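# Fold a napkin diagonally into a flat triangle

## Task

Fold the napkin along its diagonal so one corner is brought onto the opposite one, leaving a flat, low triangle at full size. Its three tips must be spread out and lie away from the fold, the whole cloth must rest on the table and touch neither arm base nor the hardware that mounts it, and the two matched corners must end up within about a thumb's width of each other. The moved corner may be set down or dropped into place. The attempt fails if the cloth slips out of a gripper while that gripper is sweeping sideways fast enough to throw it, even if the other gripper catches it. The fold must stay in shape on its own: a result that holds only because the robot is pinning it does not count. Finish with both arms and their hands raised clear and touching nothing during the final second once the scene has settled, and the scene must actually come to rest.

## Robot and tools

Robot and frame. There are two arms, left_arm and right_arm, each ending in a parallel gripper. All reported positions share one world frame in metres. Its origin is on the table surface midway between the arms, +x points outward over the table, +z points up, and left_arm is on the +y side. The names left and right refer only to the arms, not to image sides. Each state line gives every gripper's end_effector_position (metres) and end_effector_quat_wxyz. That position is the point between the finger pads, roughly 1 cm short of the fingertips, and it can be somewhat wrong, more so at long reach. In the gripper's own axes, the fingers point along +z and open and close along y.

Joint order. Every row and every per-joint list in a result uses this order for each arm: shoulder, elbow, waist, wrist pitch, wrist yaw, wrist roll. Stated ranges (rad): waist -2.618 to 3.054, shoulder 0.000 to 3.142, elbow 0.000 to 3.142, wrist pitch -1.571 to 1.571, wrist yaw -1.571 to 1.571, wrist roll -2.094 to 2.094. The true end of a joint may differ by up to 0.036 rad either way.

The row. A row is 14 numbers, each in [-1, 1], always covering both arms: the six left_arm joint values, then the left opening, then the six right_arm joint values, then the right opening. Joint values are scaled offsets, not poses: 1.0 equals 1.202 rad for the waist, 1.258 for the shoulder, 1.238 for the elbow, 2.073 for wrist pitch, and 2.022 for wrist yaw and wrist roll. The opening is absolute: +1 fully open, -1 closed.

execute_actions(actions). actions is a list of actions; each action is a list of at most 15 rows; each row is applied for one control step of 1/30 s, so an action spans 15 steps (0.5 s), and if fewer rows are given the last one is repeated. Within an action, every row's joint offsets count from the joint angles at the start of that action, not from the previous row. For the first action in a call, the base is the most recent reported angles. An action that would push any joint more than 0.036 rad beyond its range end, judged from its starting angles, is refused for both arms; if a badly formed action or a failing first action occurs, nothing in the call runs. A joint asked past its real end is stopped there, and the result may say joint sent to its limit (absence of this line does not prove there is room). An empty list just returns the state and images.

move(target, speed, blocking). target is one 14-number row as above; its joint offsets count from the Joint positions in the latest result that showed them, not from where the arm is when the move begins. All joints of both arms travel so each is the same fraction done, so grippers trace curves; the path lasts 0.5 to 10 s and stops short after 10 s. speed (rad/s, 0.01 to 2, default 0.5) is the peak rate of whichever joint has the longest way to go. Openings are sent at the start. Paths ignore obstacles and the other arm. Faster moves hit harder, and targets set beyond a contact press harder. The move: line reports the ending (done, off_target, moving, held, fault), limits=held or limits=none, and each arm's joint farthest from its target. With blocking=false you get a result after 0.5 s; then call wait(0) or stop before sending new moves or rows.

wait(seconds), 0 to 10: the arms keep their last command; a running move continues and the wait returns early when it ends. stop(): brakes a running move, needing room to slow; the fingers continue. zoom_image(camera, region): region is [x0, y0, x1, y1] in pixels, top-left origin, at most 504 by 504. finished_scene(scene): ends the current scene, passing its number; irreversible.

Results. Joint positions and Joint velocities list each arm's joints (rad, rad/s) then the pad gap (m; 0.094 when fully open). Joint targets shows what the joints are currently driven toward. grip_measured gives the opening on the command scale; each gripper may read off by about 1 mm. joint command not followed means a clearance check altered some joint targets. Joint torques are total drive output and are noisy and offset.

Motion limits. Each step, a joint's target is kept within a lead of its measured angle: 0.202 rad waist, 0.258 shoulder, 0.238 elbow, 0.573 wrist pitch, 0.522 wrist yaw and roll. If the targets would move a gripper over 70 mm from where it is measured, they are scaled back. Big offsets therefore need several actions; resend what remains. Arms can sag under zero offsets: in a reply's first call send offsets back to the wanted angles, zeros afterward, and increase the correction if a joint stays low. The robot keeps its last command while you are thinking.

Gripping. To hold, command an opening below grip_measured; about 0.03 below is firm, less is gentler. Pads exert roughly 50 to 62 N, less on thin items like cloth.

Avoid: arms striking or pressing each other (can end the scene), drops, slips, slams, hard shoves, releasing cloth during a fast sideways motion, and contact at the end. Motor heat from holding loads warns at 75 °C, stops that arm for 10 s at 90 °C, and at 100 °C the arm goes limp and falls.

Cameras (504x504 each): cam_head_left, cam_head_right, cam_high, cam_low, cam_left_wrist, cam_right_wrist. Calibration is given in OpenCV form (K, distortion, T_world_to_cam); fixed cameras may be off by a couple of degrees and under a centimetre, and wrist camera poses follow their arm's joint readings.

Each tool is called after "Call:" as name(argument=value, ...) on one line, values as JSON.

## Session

Call:
execute_actions(actions=[])

Scene clock: 0.00 s.
left_arm: end_effector_position=(+0.3885, +0.1544, +0.1344) grip_measured=-0.974 end_effector_quat_wxyz=(+0.304, +0.245, +0.918, -0.072) | right_arm: end_effector_position=(+0.3628, -0.3766, +0.4016) grip_measured=+1.000 end_effector_quat_wxyz=(+0.702, +0.007, +0.712, -0.013)
Joint names: [shoulder, elbow, waist, wrist pitch, wrist yaw, wrist roll]
Joint positions: left_arm=[ 1.661  1.233 -0.329 -0.509  0.056  0.106  0.001] | right_arm=[ 1.051  1.04   0.005 -0.003  0.006 -0.009  0.094]
Joint velocities: left_arm=[ 0.017  0.007 -0.017  0.007  0.007 -0.037  0.001] | right_arm=[ 0.002 -0.007  0.012 -0.007  0.037  0.007  0.   ]
Joint torques (N m, as the arm reports them, + toward a larger angle): no reading
Joint targets: left_arm=[1.645 1.247 -0.329 -0.499 0.058 0.106] | right_arm=[1.042 1.055 0.005 0.006 0.006 -0.010]
camera_calibration (this result's frames):
cam_left_wrist: T_world_to_cam=[[-0.59155, -0.806176, -0.0122083, 0.351681], [-0.786566, 0.580355, -0.210956, 0.288853], [0.177153, -0.115189, -0.977419, 0.204726], [0, 0, 0, 1]] pos_world=[0.398971, 0.139461, 0.265331]

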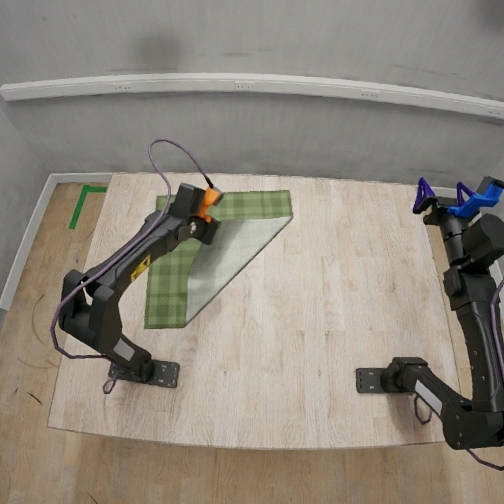

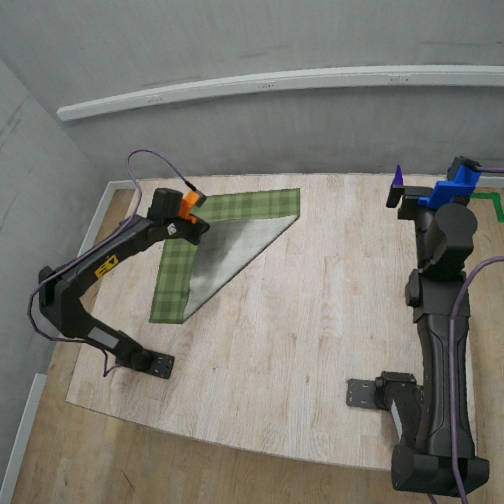

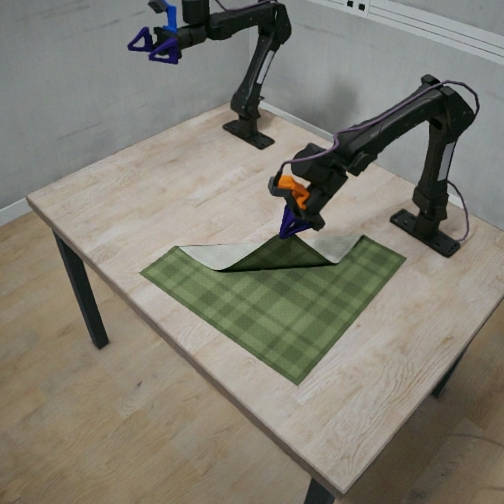

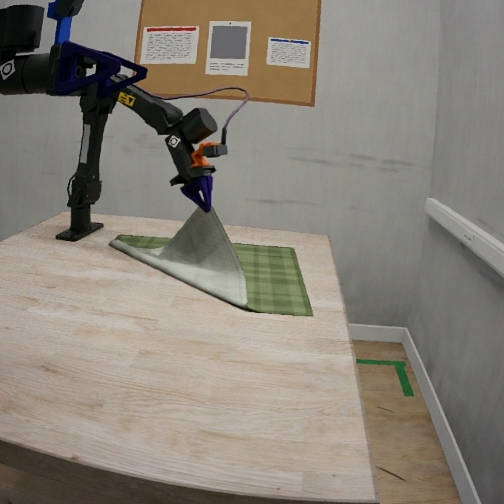

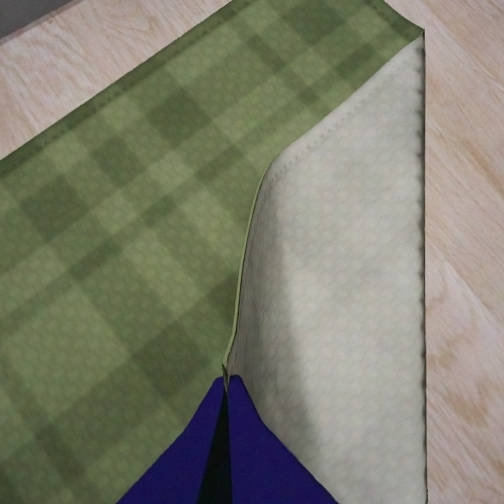

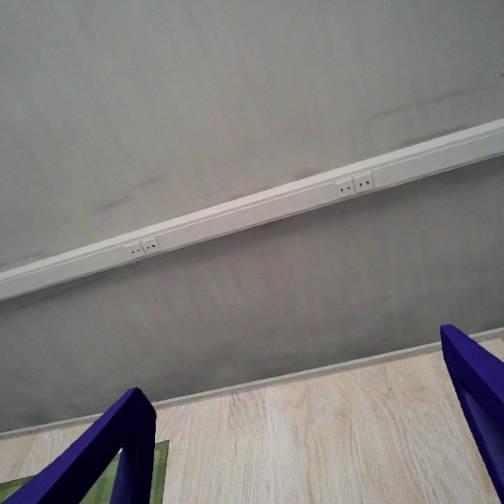

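Call:
zoom_image(camera="cam_high", region=[130, 190, 420, 400])

Call:
zoom_image(camera="cam_head_left", region=[130, 170, 310, 340])

Call:
zoom_image(camera="cam_high", region=[250, 195, 330, 255])

Region (130, 190, 420, 400) of cam_high's 504x504 image, scaled by 1.738, with more detail than that image has; it fills the top 365 rows of this view, and the rest is white.

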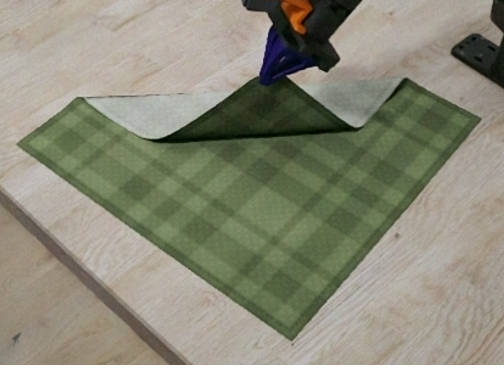

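Region (130, 170, 310, 340) of cam_head_left's 504x504 image, scaled by 2.800, with more detail than that image has.

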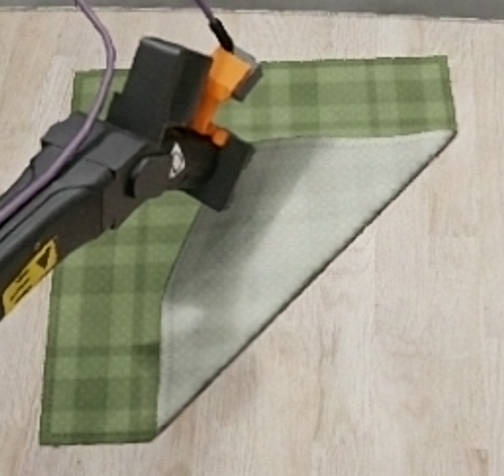

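Region (250, 195, 330, 255) of cam_high's 504x504 image, scaled by 6.300, with more detail than that image has; it fills the top 378 rows of this view, and the rest is white.

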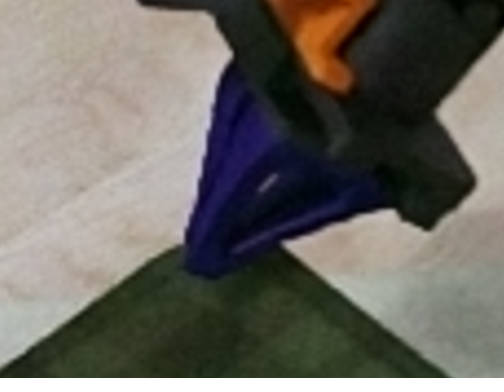

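Call:
move(target=[0.540,0.468,0.483,0.050,0.2265,0.2675,-1, -0.007,0.012,0,0.004,0,0,1], speed=0.45)

Call:
zoom_image(camera="cam_high", region=[130, 220, 420, 400])

Call:
zoom_image(camera="cam_head_left", region=[130, 170, 310, 340])

Call:
zoom_image(camera="cam_low", region=[110, 190, 340, 340])

Scene clock: 3.47 s.
left_arm: end_effector_position=(+0.5582, +0.3568, +0.0305) grip_measured=-0.975 end_effector_quat_wxyz=(+0.343, +0.275, +0.892, -0.105) | right_arm: end_effector_position=(+0.3628, -0.3766, +0.4016) grip_measured=+1.000 end_effector_quat_wxyz=(+0.702, +0.007, +0.712, -0.013)
Joint names: [shoulder, elbow, waist, wrist pitch, wrist yaw, wrist roll]
Joint positions: left_arm=[ 2.348  1.766  0.258 -0.42   0.493  0.64   0.001] | right_arm=[ 1.051  1.04   0.005 -0.003  0.006 -0.009  0.094]
Joint velocities: left_arm=[-0.012  0.002 -0.002 -0.037 -0.066 -0.007 -0.001] | right_arm=[ 0.017  0.017  0.002 -0.022 -0.051 -0.007  0.   ]
Joint torques (N m, as the arm reports them, + toward a larger angle): left_arm=[-15.38   8.51  -0.54   1.01   0.44   0.11] | right_arm=[-2.92  6.74  0.02  1.52 -0.01  0.01]
Joint targets: left_arm=[2.340 1.812 0.252 -0.405 0.514 0.647] | right_arm=[1.042 1.055 0.005 0.006 0.006 -0.009]
move: off_target (left_arm); limits=none; left_arm: farthest joint: the elbow, 0.047 radians from its target (0.580 radians at the start); right_arm: farthest joint: the elbow, 0.015 radians from its target (0.015 radians at the start)
camera_calibration (this result's frames):
cam_left_wrist: T_world_to_cam=[[-0.654509, -0.756019, -0.00727276, 0.631141], [-0.718057, 0.624598, -0.307035, 0.231865], [0.236667, -0.195735, -0.95167, 0.0911818], [0, 0, 0, 1]] pos_world=[0.558, 0.35018, 0.162556]

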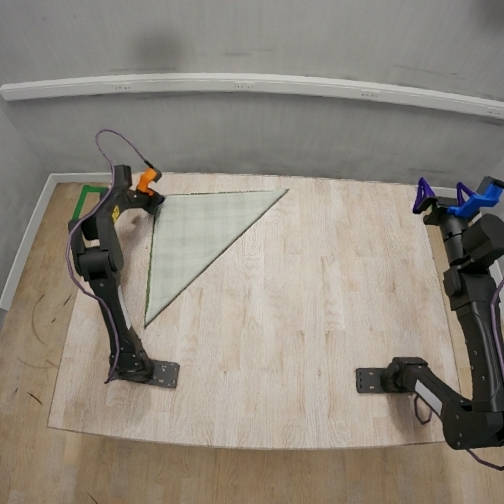

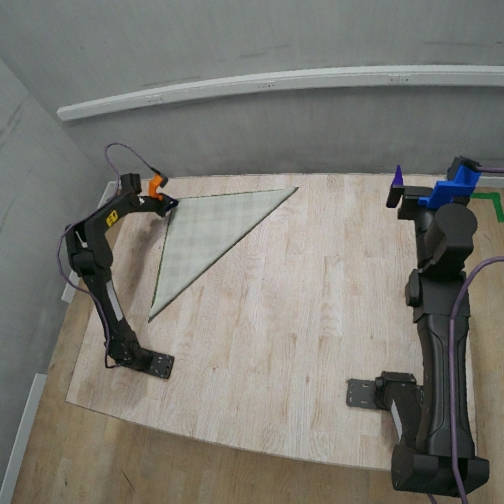

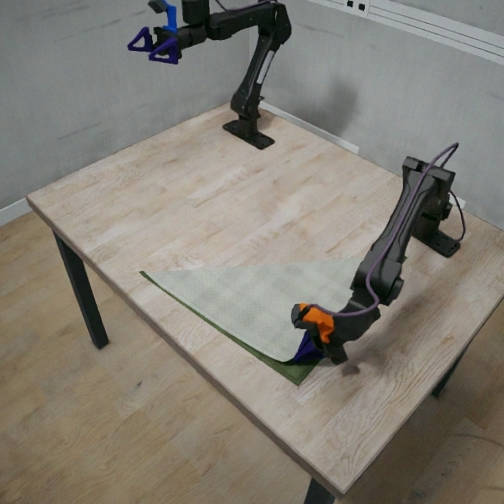

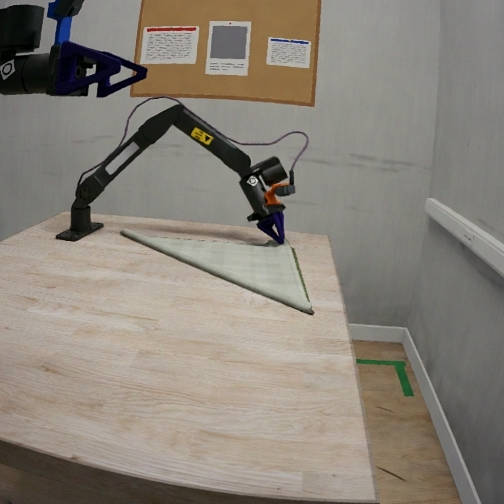

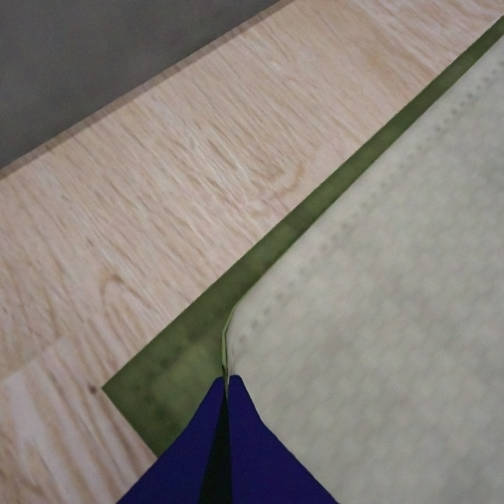

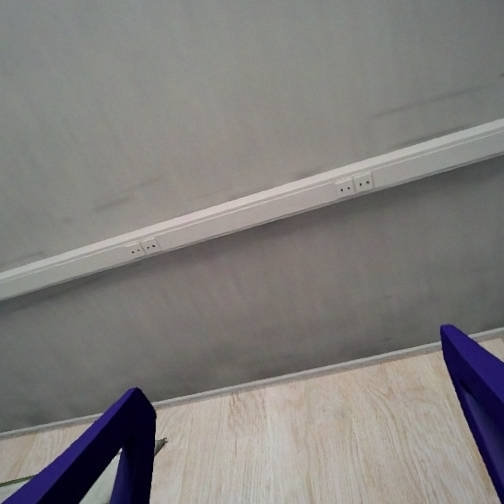

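Region (130, 220, 420, 400) of cam_high's 504x504 image, scaled by 1.738, with more detail than that image has; it fills the top 313 rows of this view, and the rest is white.

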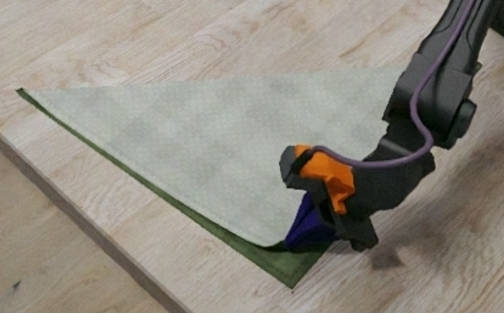

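Region (130, 170, 310, 340) of cam_head_left's 504x504 image, scaled by 2.800, with more detail than that image has.

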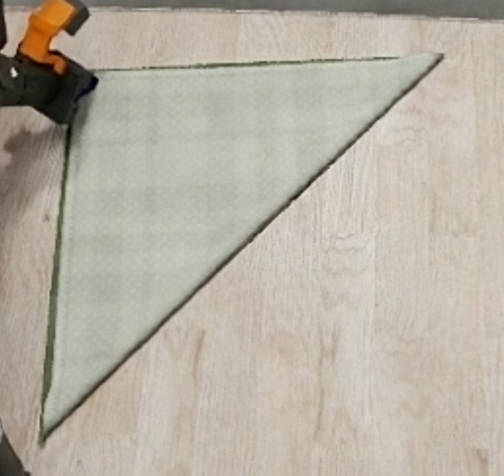

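Region (110, 190, 340, 340) of cam_low's 504x504 image, scaled by 2.191, with more detail than that image has; it fills the top 329 rows of this view, and the rest is white.

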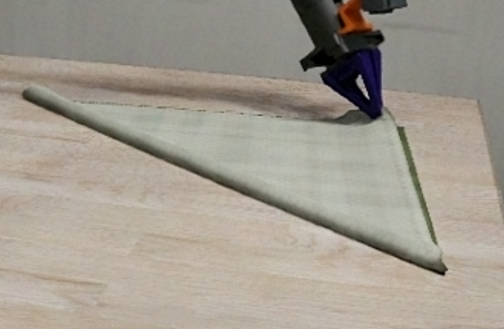

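Call:
move(target=[0.0437,0.101,0.0175,-0.020,0.0153,0.0124,-1, -0.007,0.012,0,0.004,0,0,1], speed=0.25)

Call:
zoom_image(camera="cam_head_left", region=[130, 170, 310, 340])

Call:
zoom_image(camera="cam_high", region=[130, 220, 420, 400])

Scene clock: 4.80 s.
left_arm: end_effector_position=(+0.5688, +0.3652, +0.0277) grip_measured=-0.975 end_effector_quat_wxyz=(+0.344, +0.277, +0.891, -0.105) | right_arm: end_effector_position=(+0.3628, -0.3766, +0.4016) grip_measured=+1.000 end_effector_quat_wxyz=(+0.702, +0.007, +0.712, -0.013)
Joint names: [shoulder, elbow, waist, wrist pitch, wrist yaw, wrist roll]
Joint positions: left_arm=[ 2.402  1.85   0.271 -0.456  0.504  0.658  0.001] | right_arm=[ 1.051  1.04   0.005 -0.003  0.006 -0.009  0.094]
Joint velocities: left_arm=[ 0.012 -0.007  0.002  0.037 -0.037 -0.037  0.   ] | right_arm=[-0.022 -0.017 -0.012  0.022 -0.066 -0.007  0.   ]
Joint torques (N m, as the arm reports them, + toward a larger angle): left_arm=[-15.04   8.13   0.71   0.82   0.44   0.08] | right_arm=[-2.93  6.73  0.02  1.52 -0.01  0.01]
Joint targets: left_arm=[2.403 1.891 0.278 -0.462 0.524 0.665] | right_arm=[1.042 1.055 0.005 0.006 0.006 -0.009]
move: off_target (left_arm); limits=none; left_arm: farthest joint: the elbow, 0.041 radians from its target (0.125 radians at the start); right_arm: farthest joint: the elbow, 0.015 radians from its target (0.015 radians at the start)
camera_calibration (this result's frames):
cam_left_wrist: T_world_to_cam=[[-0.65847, -0.752547, -0.00947086, 0.645448], [-0.713734, 0.628402, -0.309345, 0.229563], [0.238748, -0.196935, -0.950903, 0.0867968], [0, 0, 0, 1]] pos_world=[0.568133, 0.358565, 0.159663]

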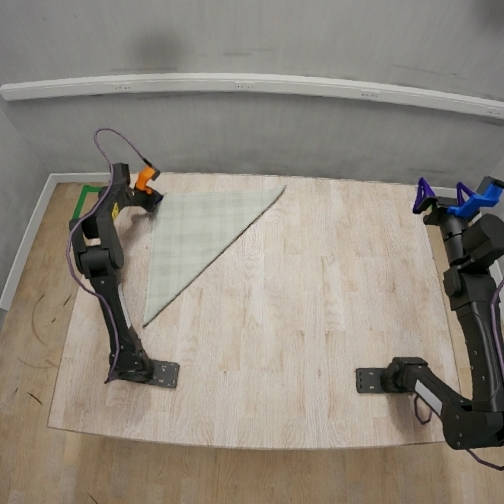

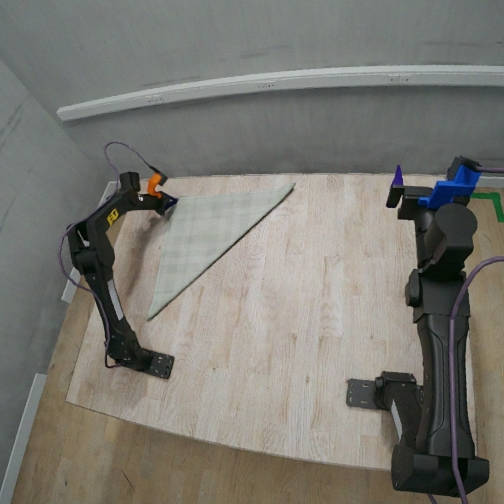

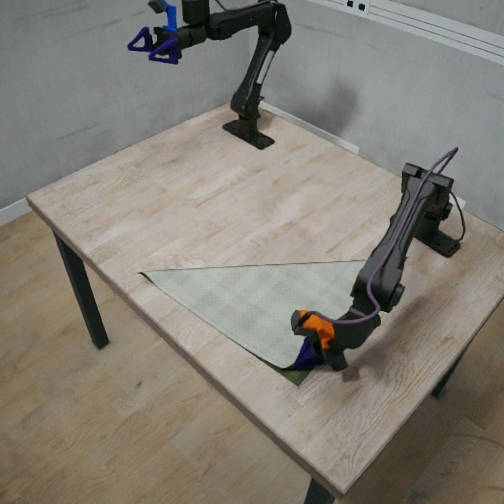

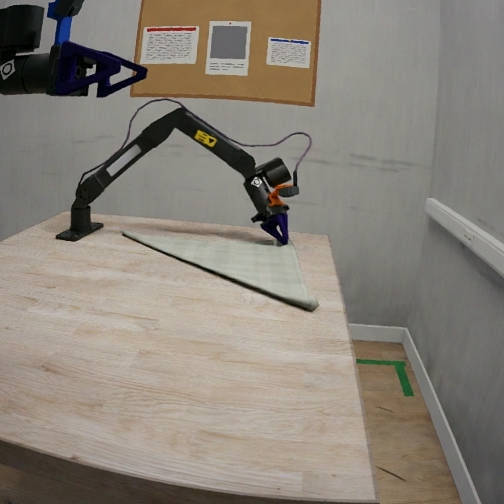

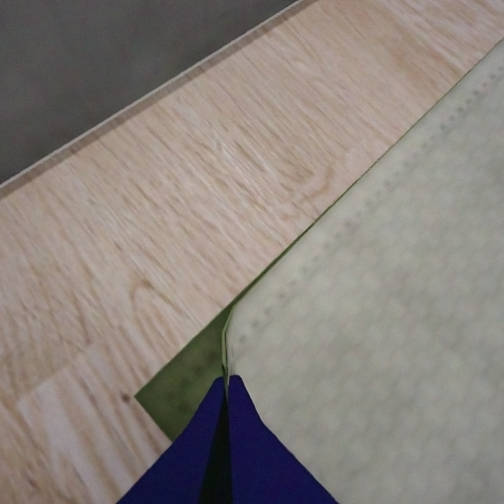

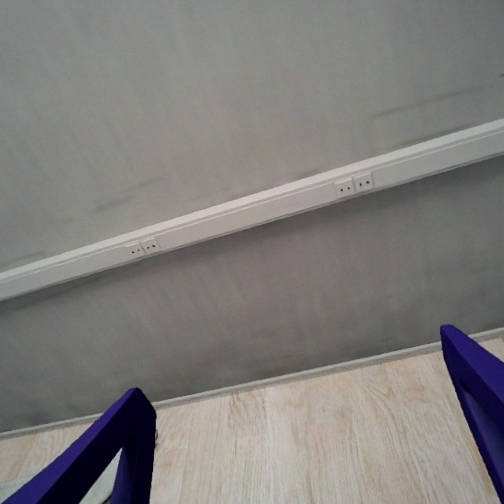

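Region (130, 170, 310, 340) of cam_head_left's 504x504 image, scaled by 2.800, with more detail than that image has.

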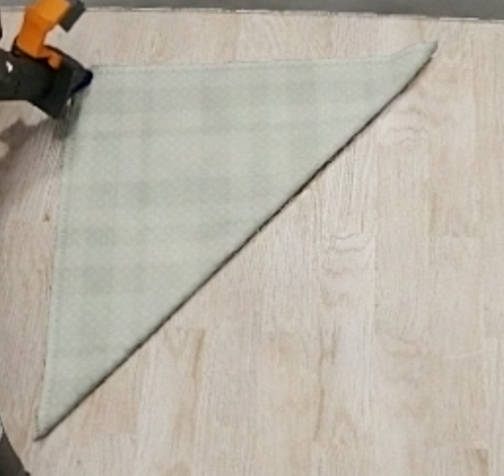

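Region (130, 220, 420, 400) of cam_high's 504x504 image, scaled by 1.738, with more detail than that image has; it fills the top 313 rows of this view, and the rest is white.

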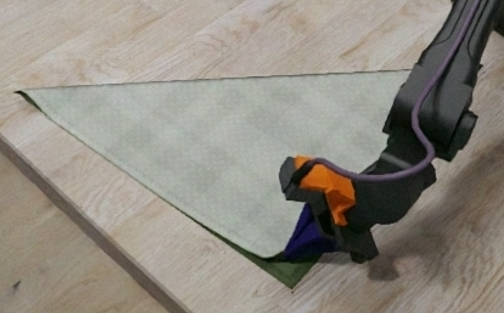

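Call:
zoom_image(camera="cam_low", region=[240, 220, 340, 330])

Call:
zoom_image(camera="cam_high", region=[130, 255, 190, 300])

Region (240, 220, 340, 330) of cam_low's 504x504 image, scaled by 4.582, with more detail than that image has; it fills the left 458 columns of this view, and the rest is white.

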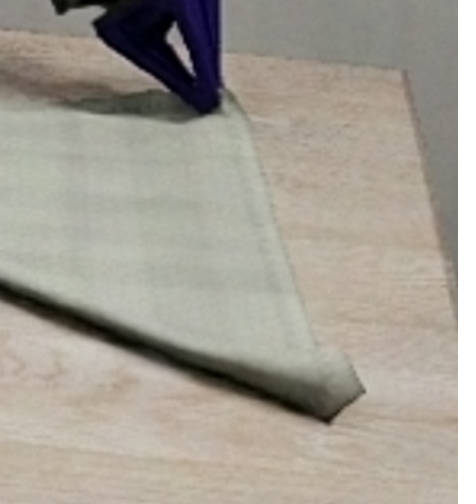

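Region (130, 255, 190, 300) of cam_high's 504x504 image, scaled by 8.400, with more detail than that image has; it fills the top 378 rows of this view, and the rest is white.

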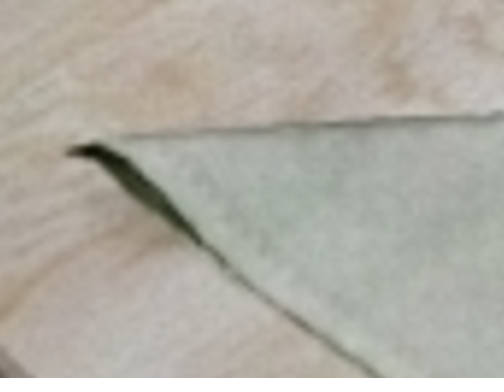

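Call:
execute_actions(actions=[[[0.001,0.033,0.006,-0.003,0.01,0.0035,-0.8, -0.007,0.012,0,0.004,0,0,1],[0.001,0.033,0.006,-0.003,0.01,0.0035,-0.65, -0.007,0.012,0,0.004,0,0,1],[0.001,0.033,0.006,-0.003,0.01,0.0035,-0.5, -0.007,0.012,0,0.004,0,0,1],[0.001,0.033,0.006,-0.003,0.01,0.0035,-0.35, -0.007,0.012,0,0.004,0,0,1],[0.001,0.033,0.006,-0.003,0.01,0.0035,-0.2, -0.007,0.012,0,0.004,0,0,1],[0.001,0.033,0.006,-0.003,0.01,0.0035,-0.05, -0.007,0.012,0,0.004,0,0,1],[0.001,0.033,0.006,-0.003,0.01,0.0035,0.1, -0.007,0.012,0,0.004,0,0,1],[0.001,0.033,0.006,-0.003,0.01,0.0035,0.25, -0.007,0.012,0,0.004,0,0,1],[0.001,0.033,0.006,-0.003,0.01,0.0035,0.4, -0.007,0.012,0,0.004,0,0,1],[0.001,0.033,0.006,-0.003,0.01,0.0035,0.55, -0.007,0.012,0,0.004,0,0,1],[0.001,0.033,0.006,-0.003,0.01,0.0035,0.7, -0.007,0.012,0,0.004,0,0,1],[0.001,0.033,0.006,-0.003,0.01,0.0035,0.85, -0.007,0.012,0,0.004,0,0,1],[0.001,0.033,0.006,-0.003,0.01,0.0035,1, -0.007,0.012,0,0.004,0,0,1]]])

Scene clock: 5.67 s.
left_arm: end_effector_position=(+0.5685, +0.3651, +0.0275) grip_measured=+1.000 end_effector_quat_wxyz=(+0.344, +0.277, +0.891, -0.106) | right_arm: end_effector_position=(+0.3628, -0.3766, +0.4016) grip_measured=+1.000 end_effector_quat_wxyz=(+0.702, +0.007, +0.712, -0.013)
Joint names: [shoulder, elbow, waist, wrist pitch, wrist yaw, wrist roll]
Joint positions: left_arm=[ 2.402  1.85   0.271 -0.458  0.504  0.659  0.094] | right_arm=[ 1.051  1.04   0.005 -0.003  0.006 -0.009  0.094]
Joint velocities: left_arm=[-0.017 -0.007 -0.002 -0.037  0.007 -0.022  0.   ] | right_arm=[-0.002  0.022 -0.007  0.081 -0.037 -0.081  0.   ]
Joint torques (N m, as the arm reports them, + toward a larger angle): left_arm=[-15.01   8.15   0.68   0.83   0.44   0.06] | right_arm=[-2.93  6.73  0.02  1.52 -0.01  0.01]
Joint targets: left_arm=[2.404 1.891 0.278 -0.462 0.524 0.665] | right_arm=[1.042 1.055 0.005 0.006 0.006 -0.009]
camera_calibration (this result's frames):
cam_left_wrist: T_world_to_cam=[[-0.659059, -0.752043, -0.00856824, 0.645289], [-0.713603, 0.628889, -0.308658, 0.229112], [0.237512, -0.197309, -0.951135, 0.08754], [0, 0, 0, 1]] pos_world=[0.567986, 0.358471, 0.159508]

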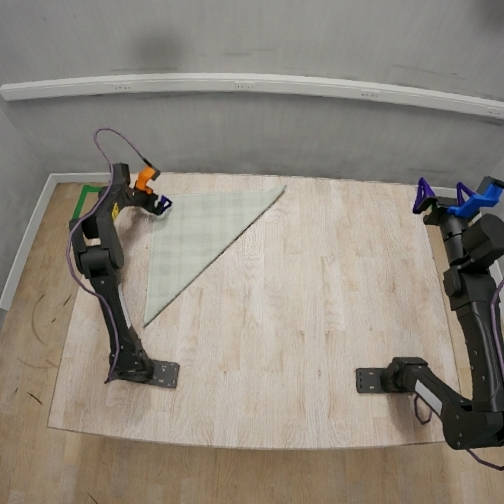

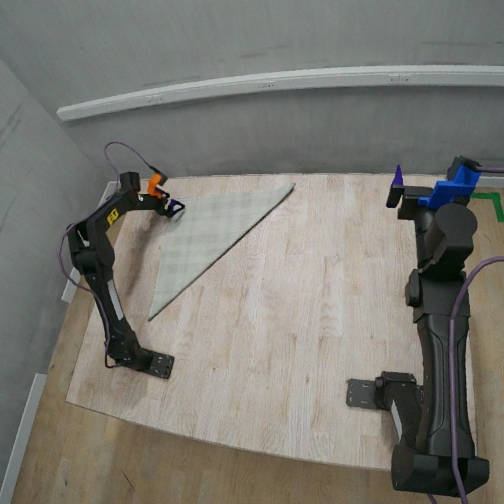

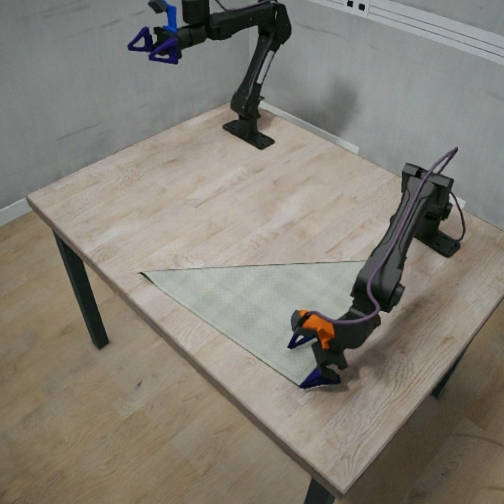

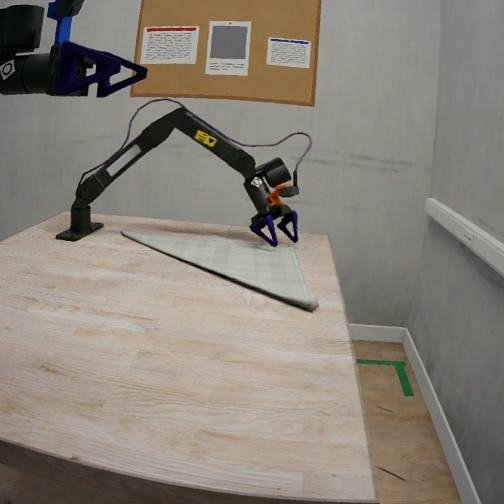

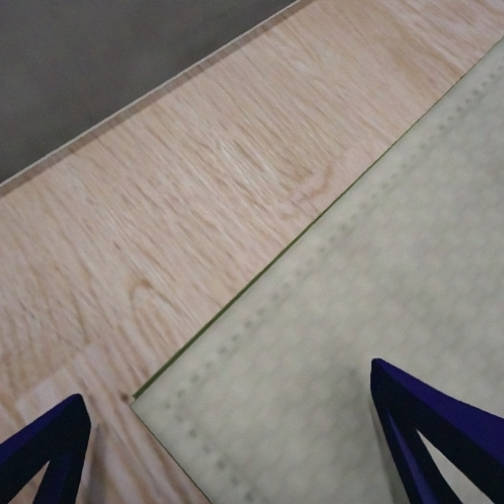

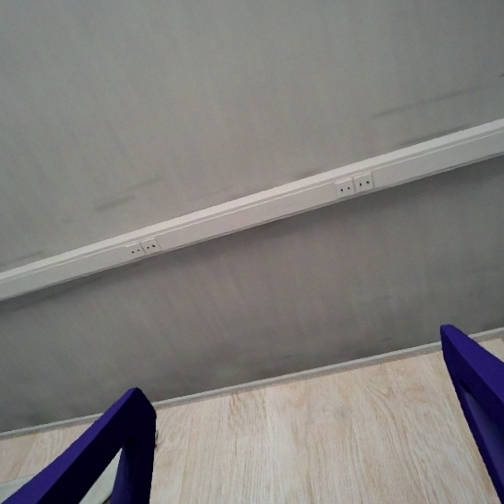

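Call:
move(target=[-0.3,-0.05,0.005,-0.03,0,0,1, -0.007,0.012,0,0.004,0,0,1], speed=0.7)

Call:
zoom_image(camera="cam_head_left", region=[130, 170, 310, 340])

Call:
zoom_image(camera="cam_low", region=[110, 190, 340, 340])

Scene clock: 7.10 s.
left_arm: end_effector_position=(+0.5489, +0.3623, +0.2032) grip_measured=+1.000 end_effector_quat_wxyz=(+0.446, +0.296, +0.843, -0.042) | right_arm: end_effector_position=(+0.3628, -0.3766, +0.4016) grip_measured=+1.000 end_effector_quat_wxyz=(+0.702, +0.007, +0.712, -0.013)
Joint names: [shoulder, elbow, waist, wrist pitch, wrist yaw, wrist roll]
Joint positions: left_arm=[ 2.03   1.8    0.271 -0.517  0.496  0.659  0.094] | right_arm=[ 1.051  1.04   0.005 -0.003  0.006 -0.009  0.094]
Joint velocities: left_arm=[-0.002 -0.022 -0.007 -0.066 -0.037 -0.037  0.   ] | right_arm=[-0.002  0.017  0.007  0.022 -0.022  0.037  0.   ]
Joint torques (N m, as the arm reports them, + toward a larger angle): left_arm=[-13.02   5.09   0.61   1.13   0.28   0.01] | right_arm=[-2.92  6.73  0.01  1.51 -0.01  0.01]
Joint targets: left_arm=[2.025 1.789 0.277 -0.520 0.504 0.659] | right_arm=[1.042 1.055 0.005 0.006 0.006 -0.009]
move: done; limits=none; left_arm: farthest joint: the elbow, 0.012 radians from its target (0.062 radians at the start); right_arm: farthest joint: the elbow, 0.015 radians from its target (0.015 radians at the start)
camera_calibration (this result's frames):
cam_left_wrist: T_world_to_cam=[[-0.62615, -0.748651, -0.217849, 0.654988], [-0.620616, 0.647677, -0.441983, 0.240302], [0.471987, -0.141547, -0.870168, 0.0934122], [0, 0, 0, 1]] pos_world=[0.515166, 0.347941, 0.330182]

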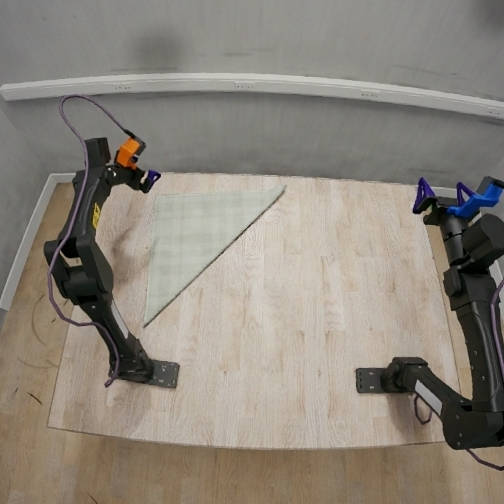

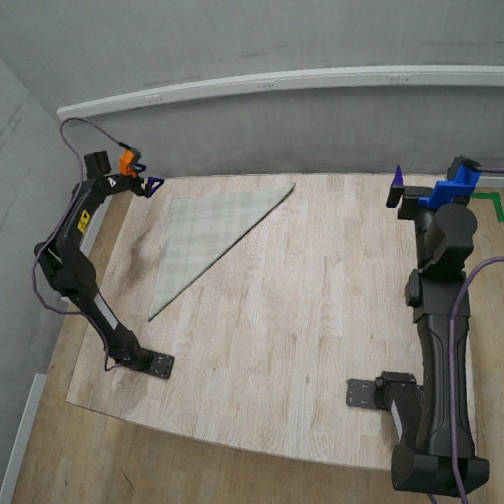

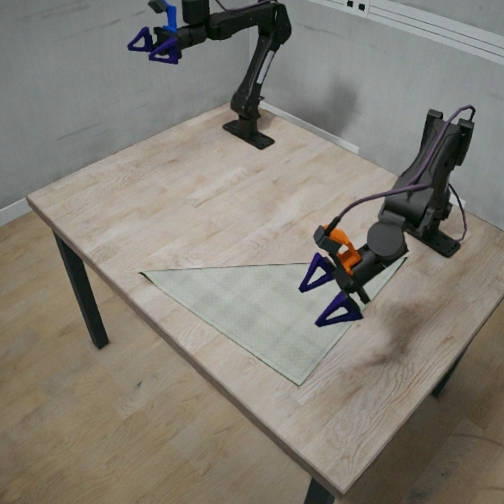

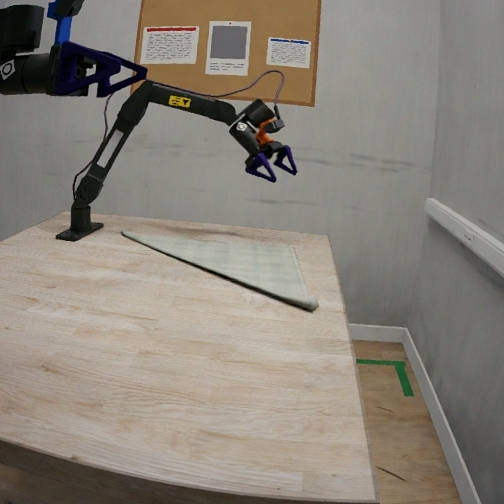

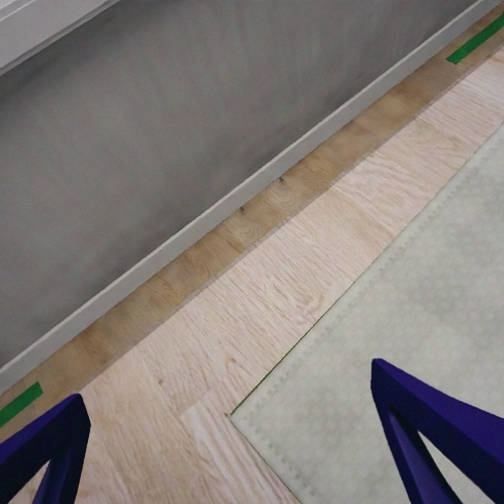

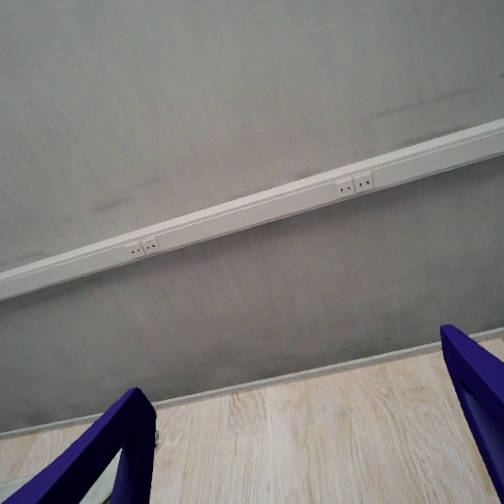

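Region (130, 170, 310, 340) of cam_head_left's 504x504 image, scaled by 2.800, with more detail than that image has.

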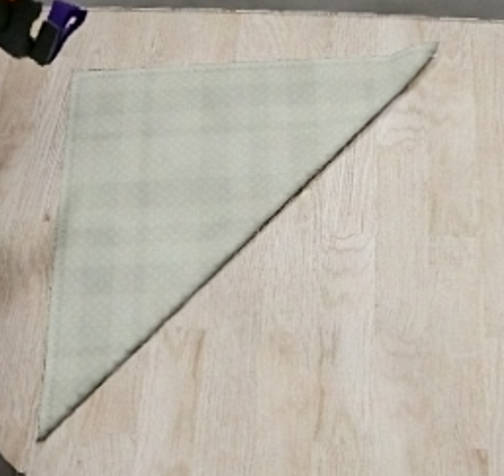

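Region (110, 190, 340, 340) of cam_low's 504x504 image, scaled by 2.191, with more detail than that image has; it fills the top 329 rows of this view, and the rest is white.

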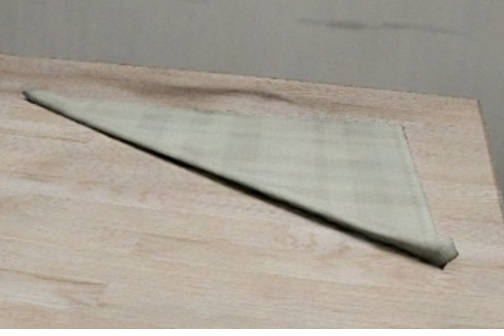

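Call:
finished_scene(scene=2)

The scene is finished: the task was done.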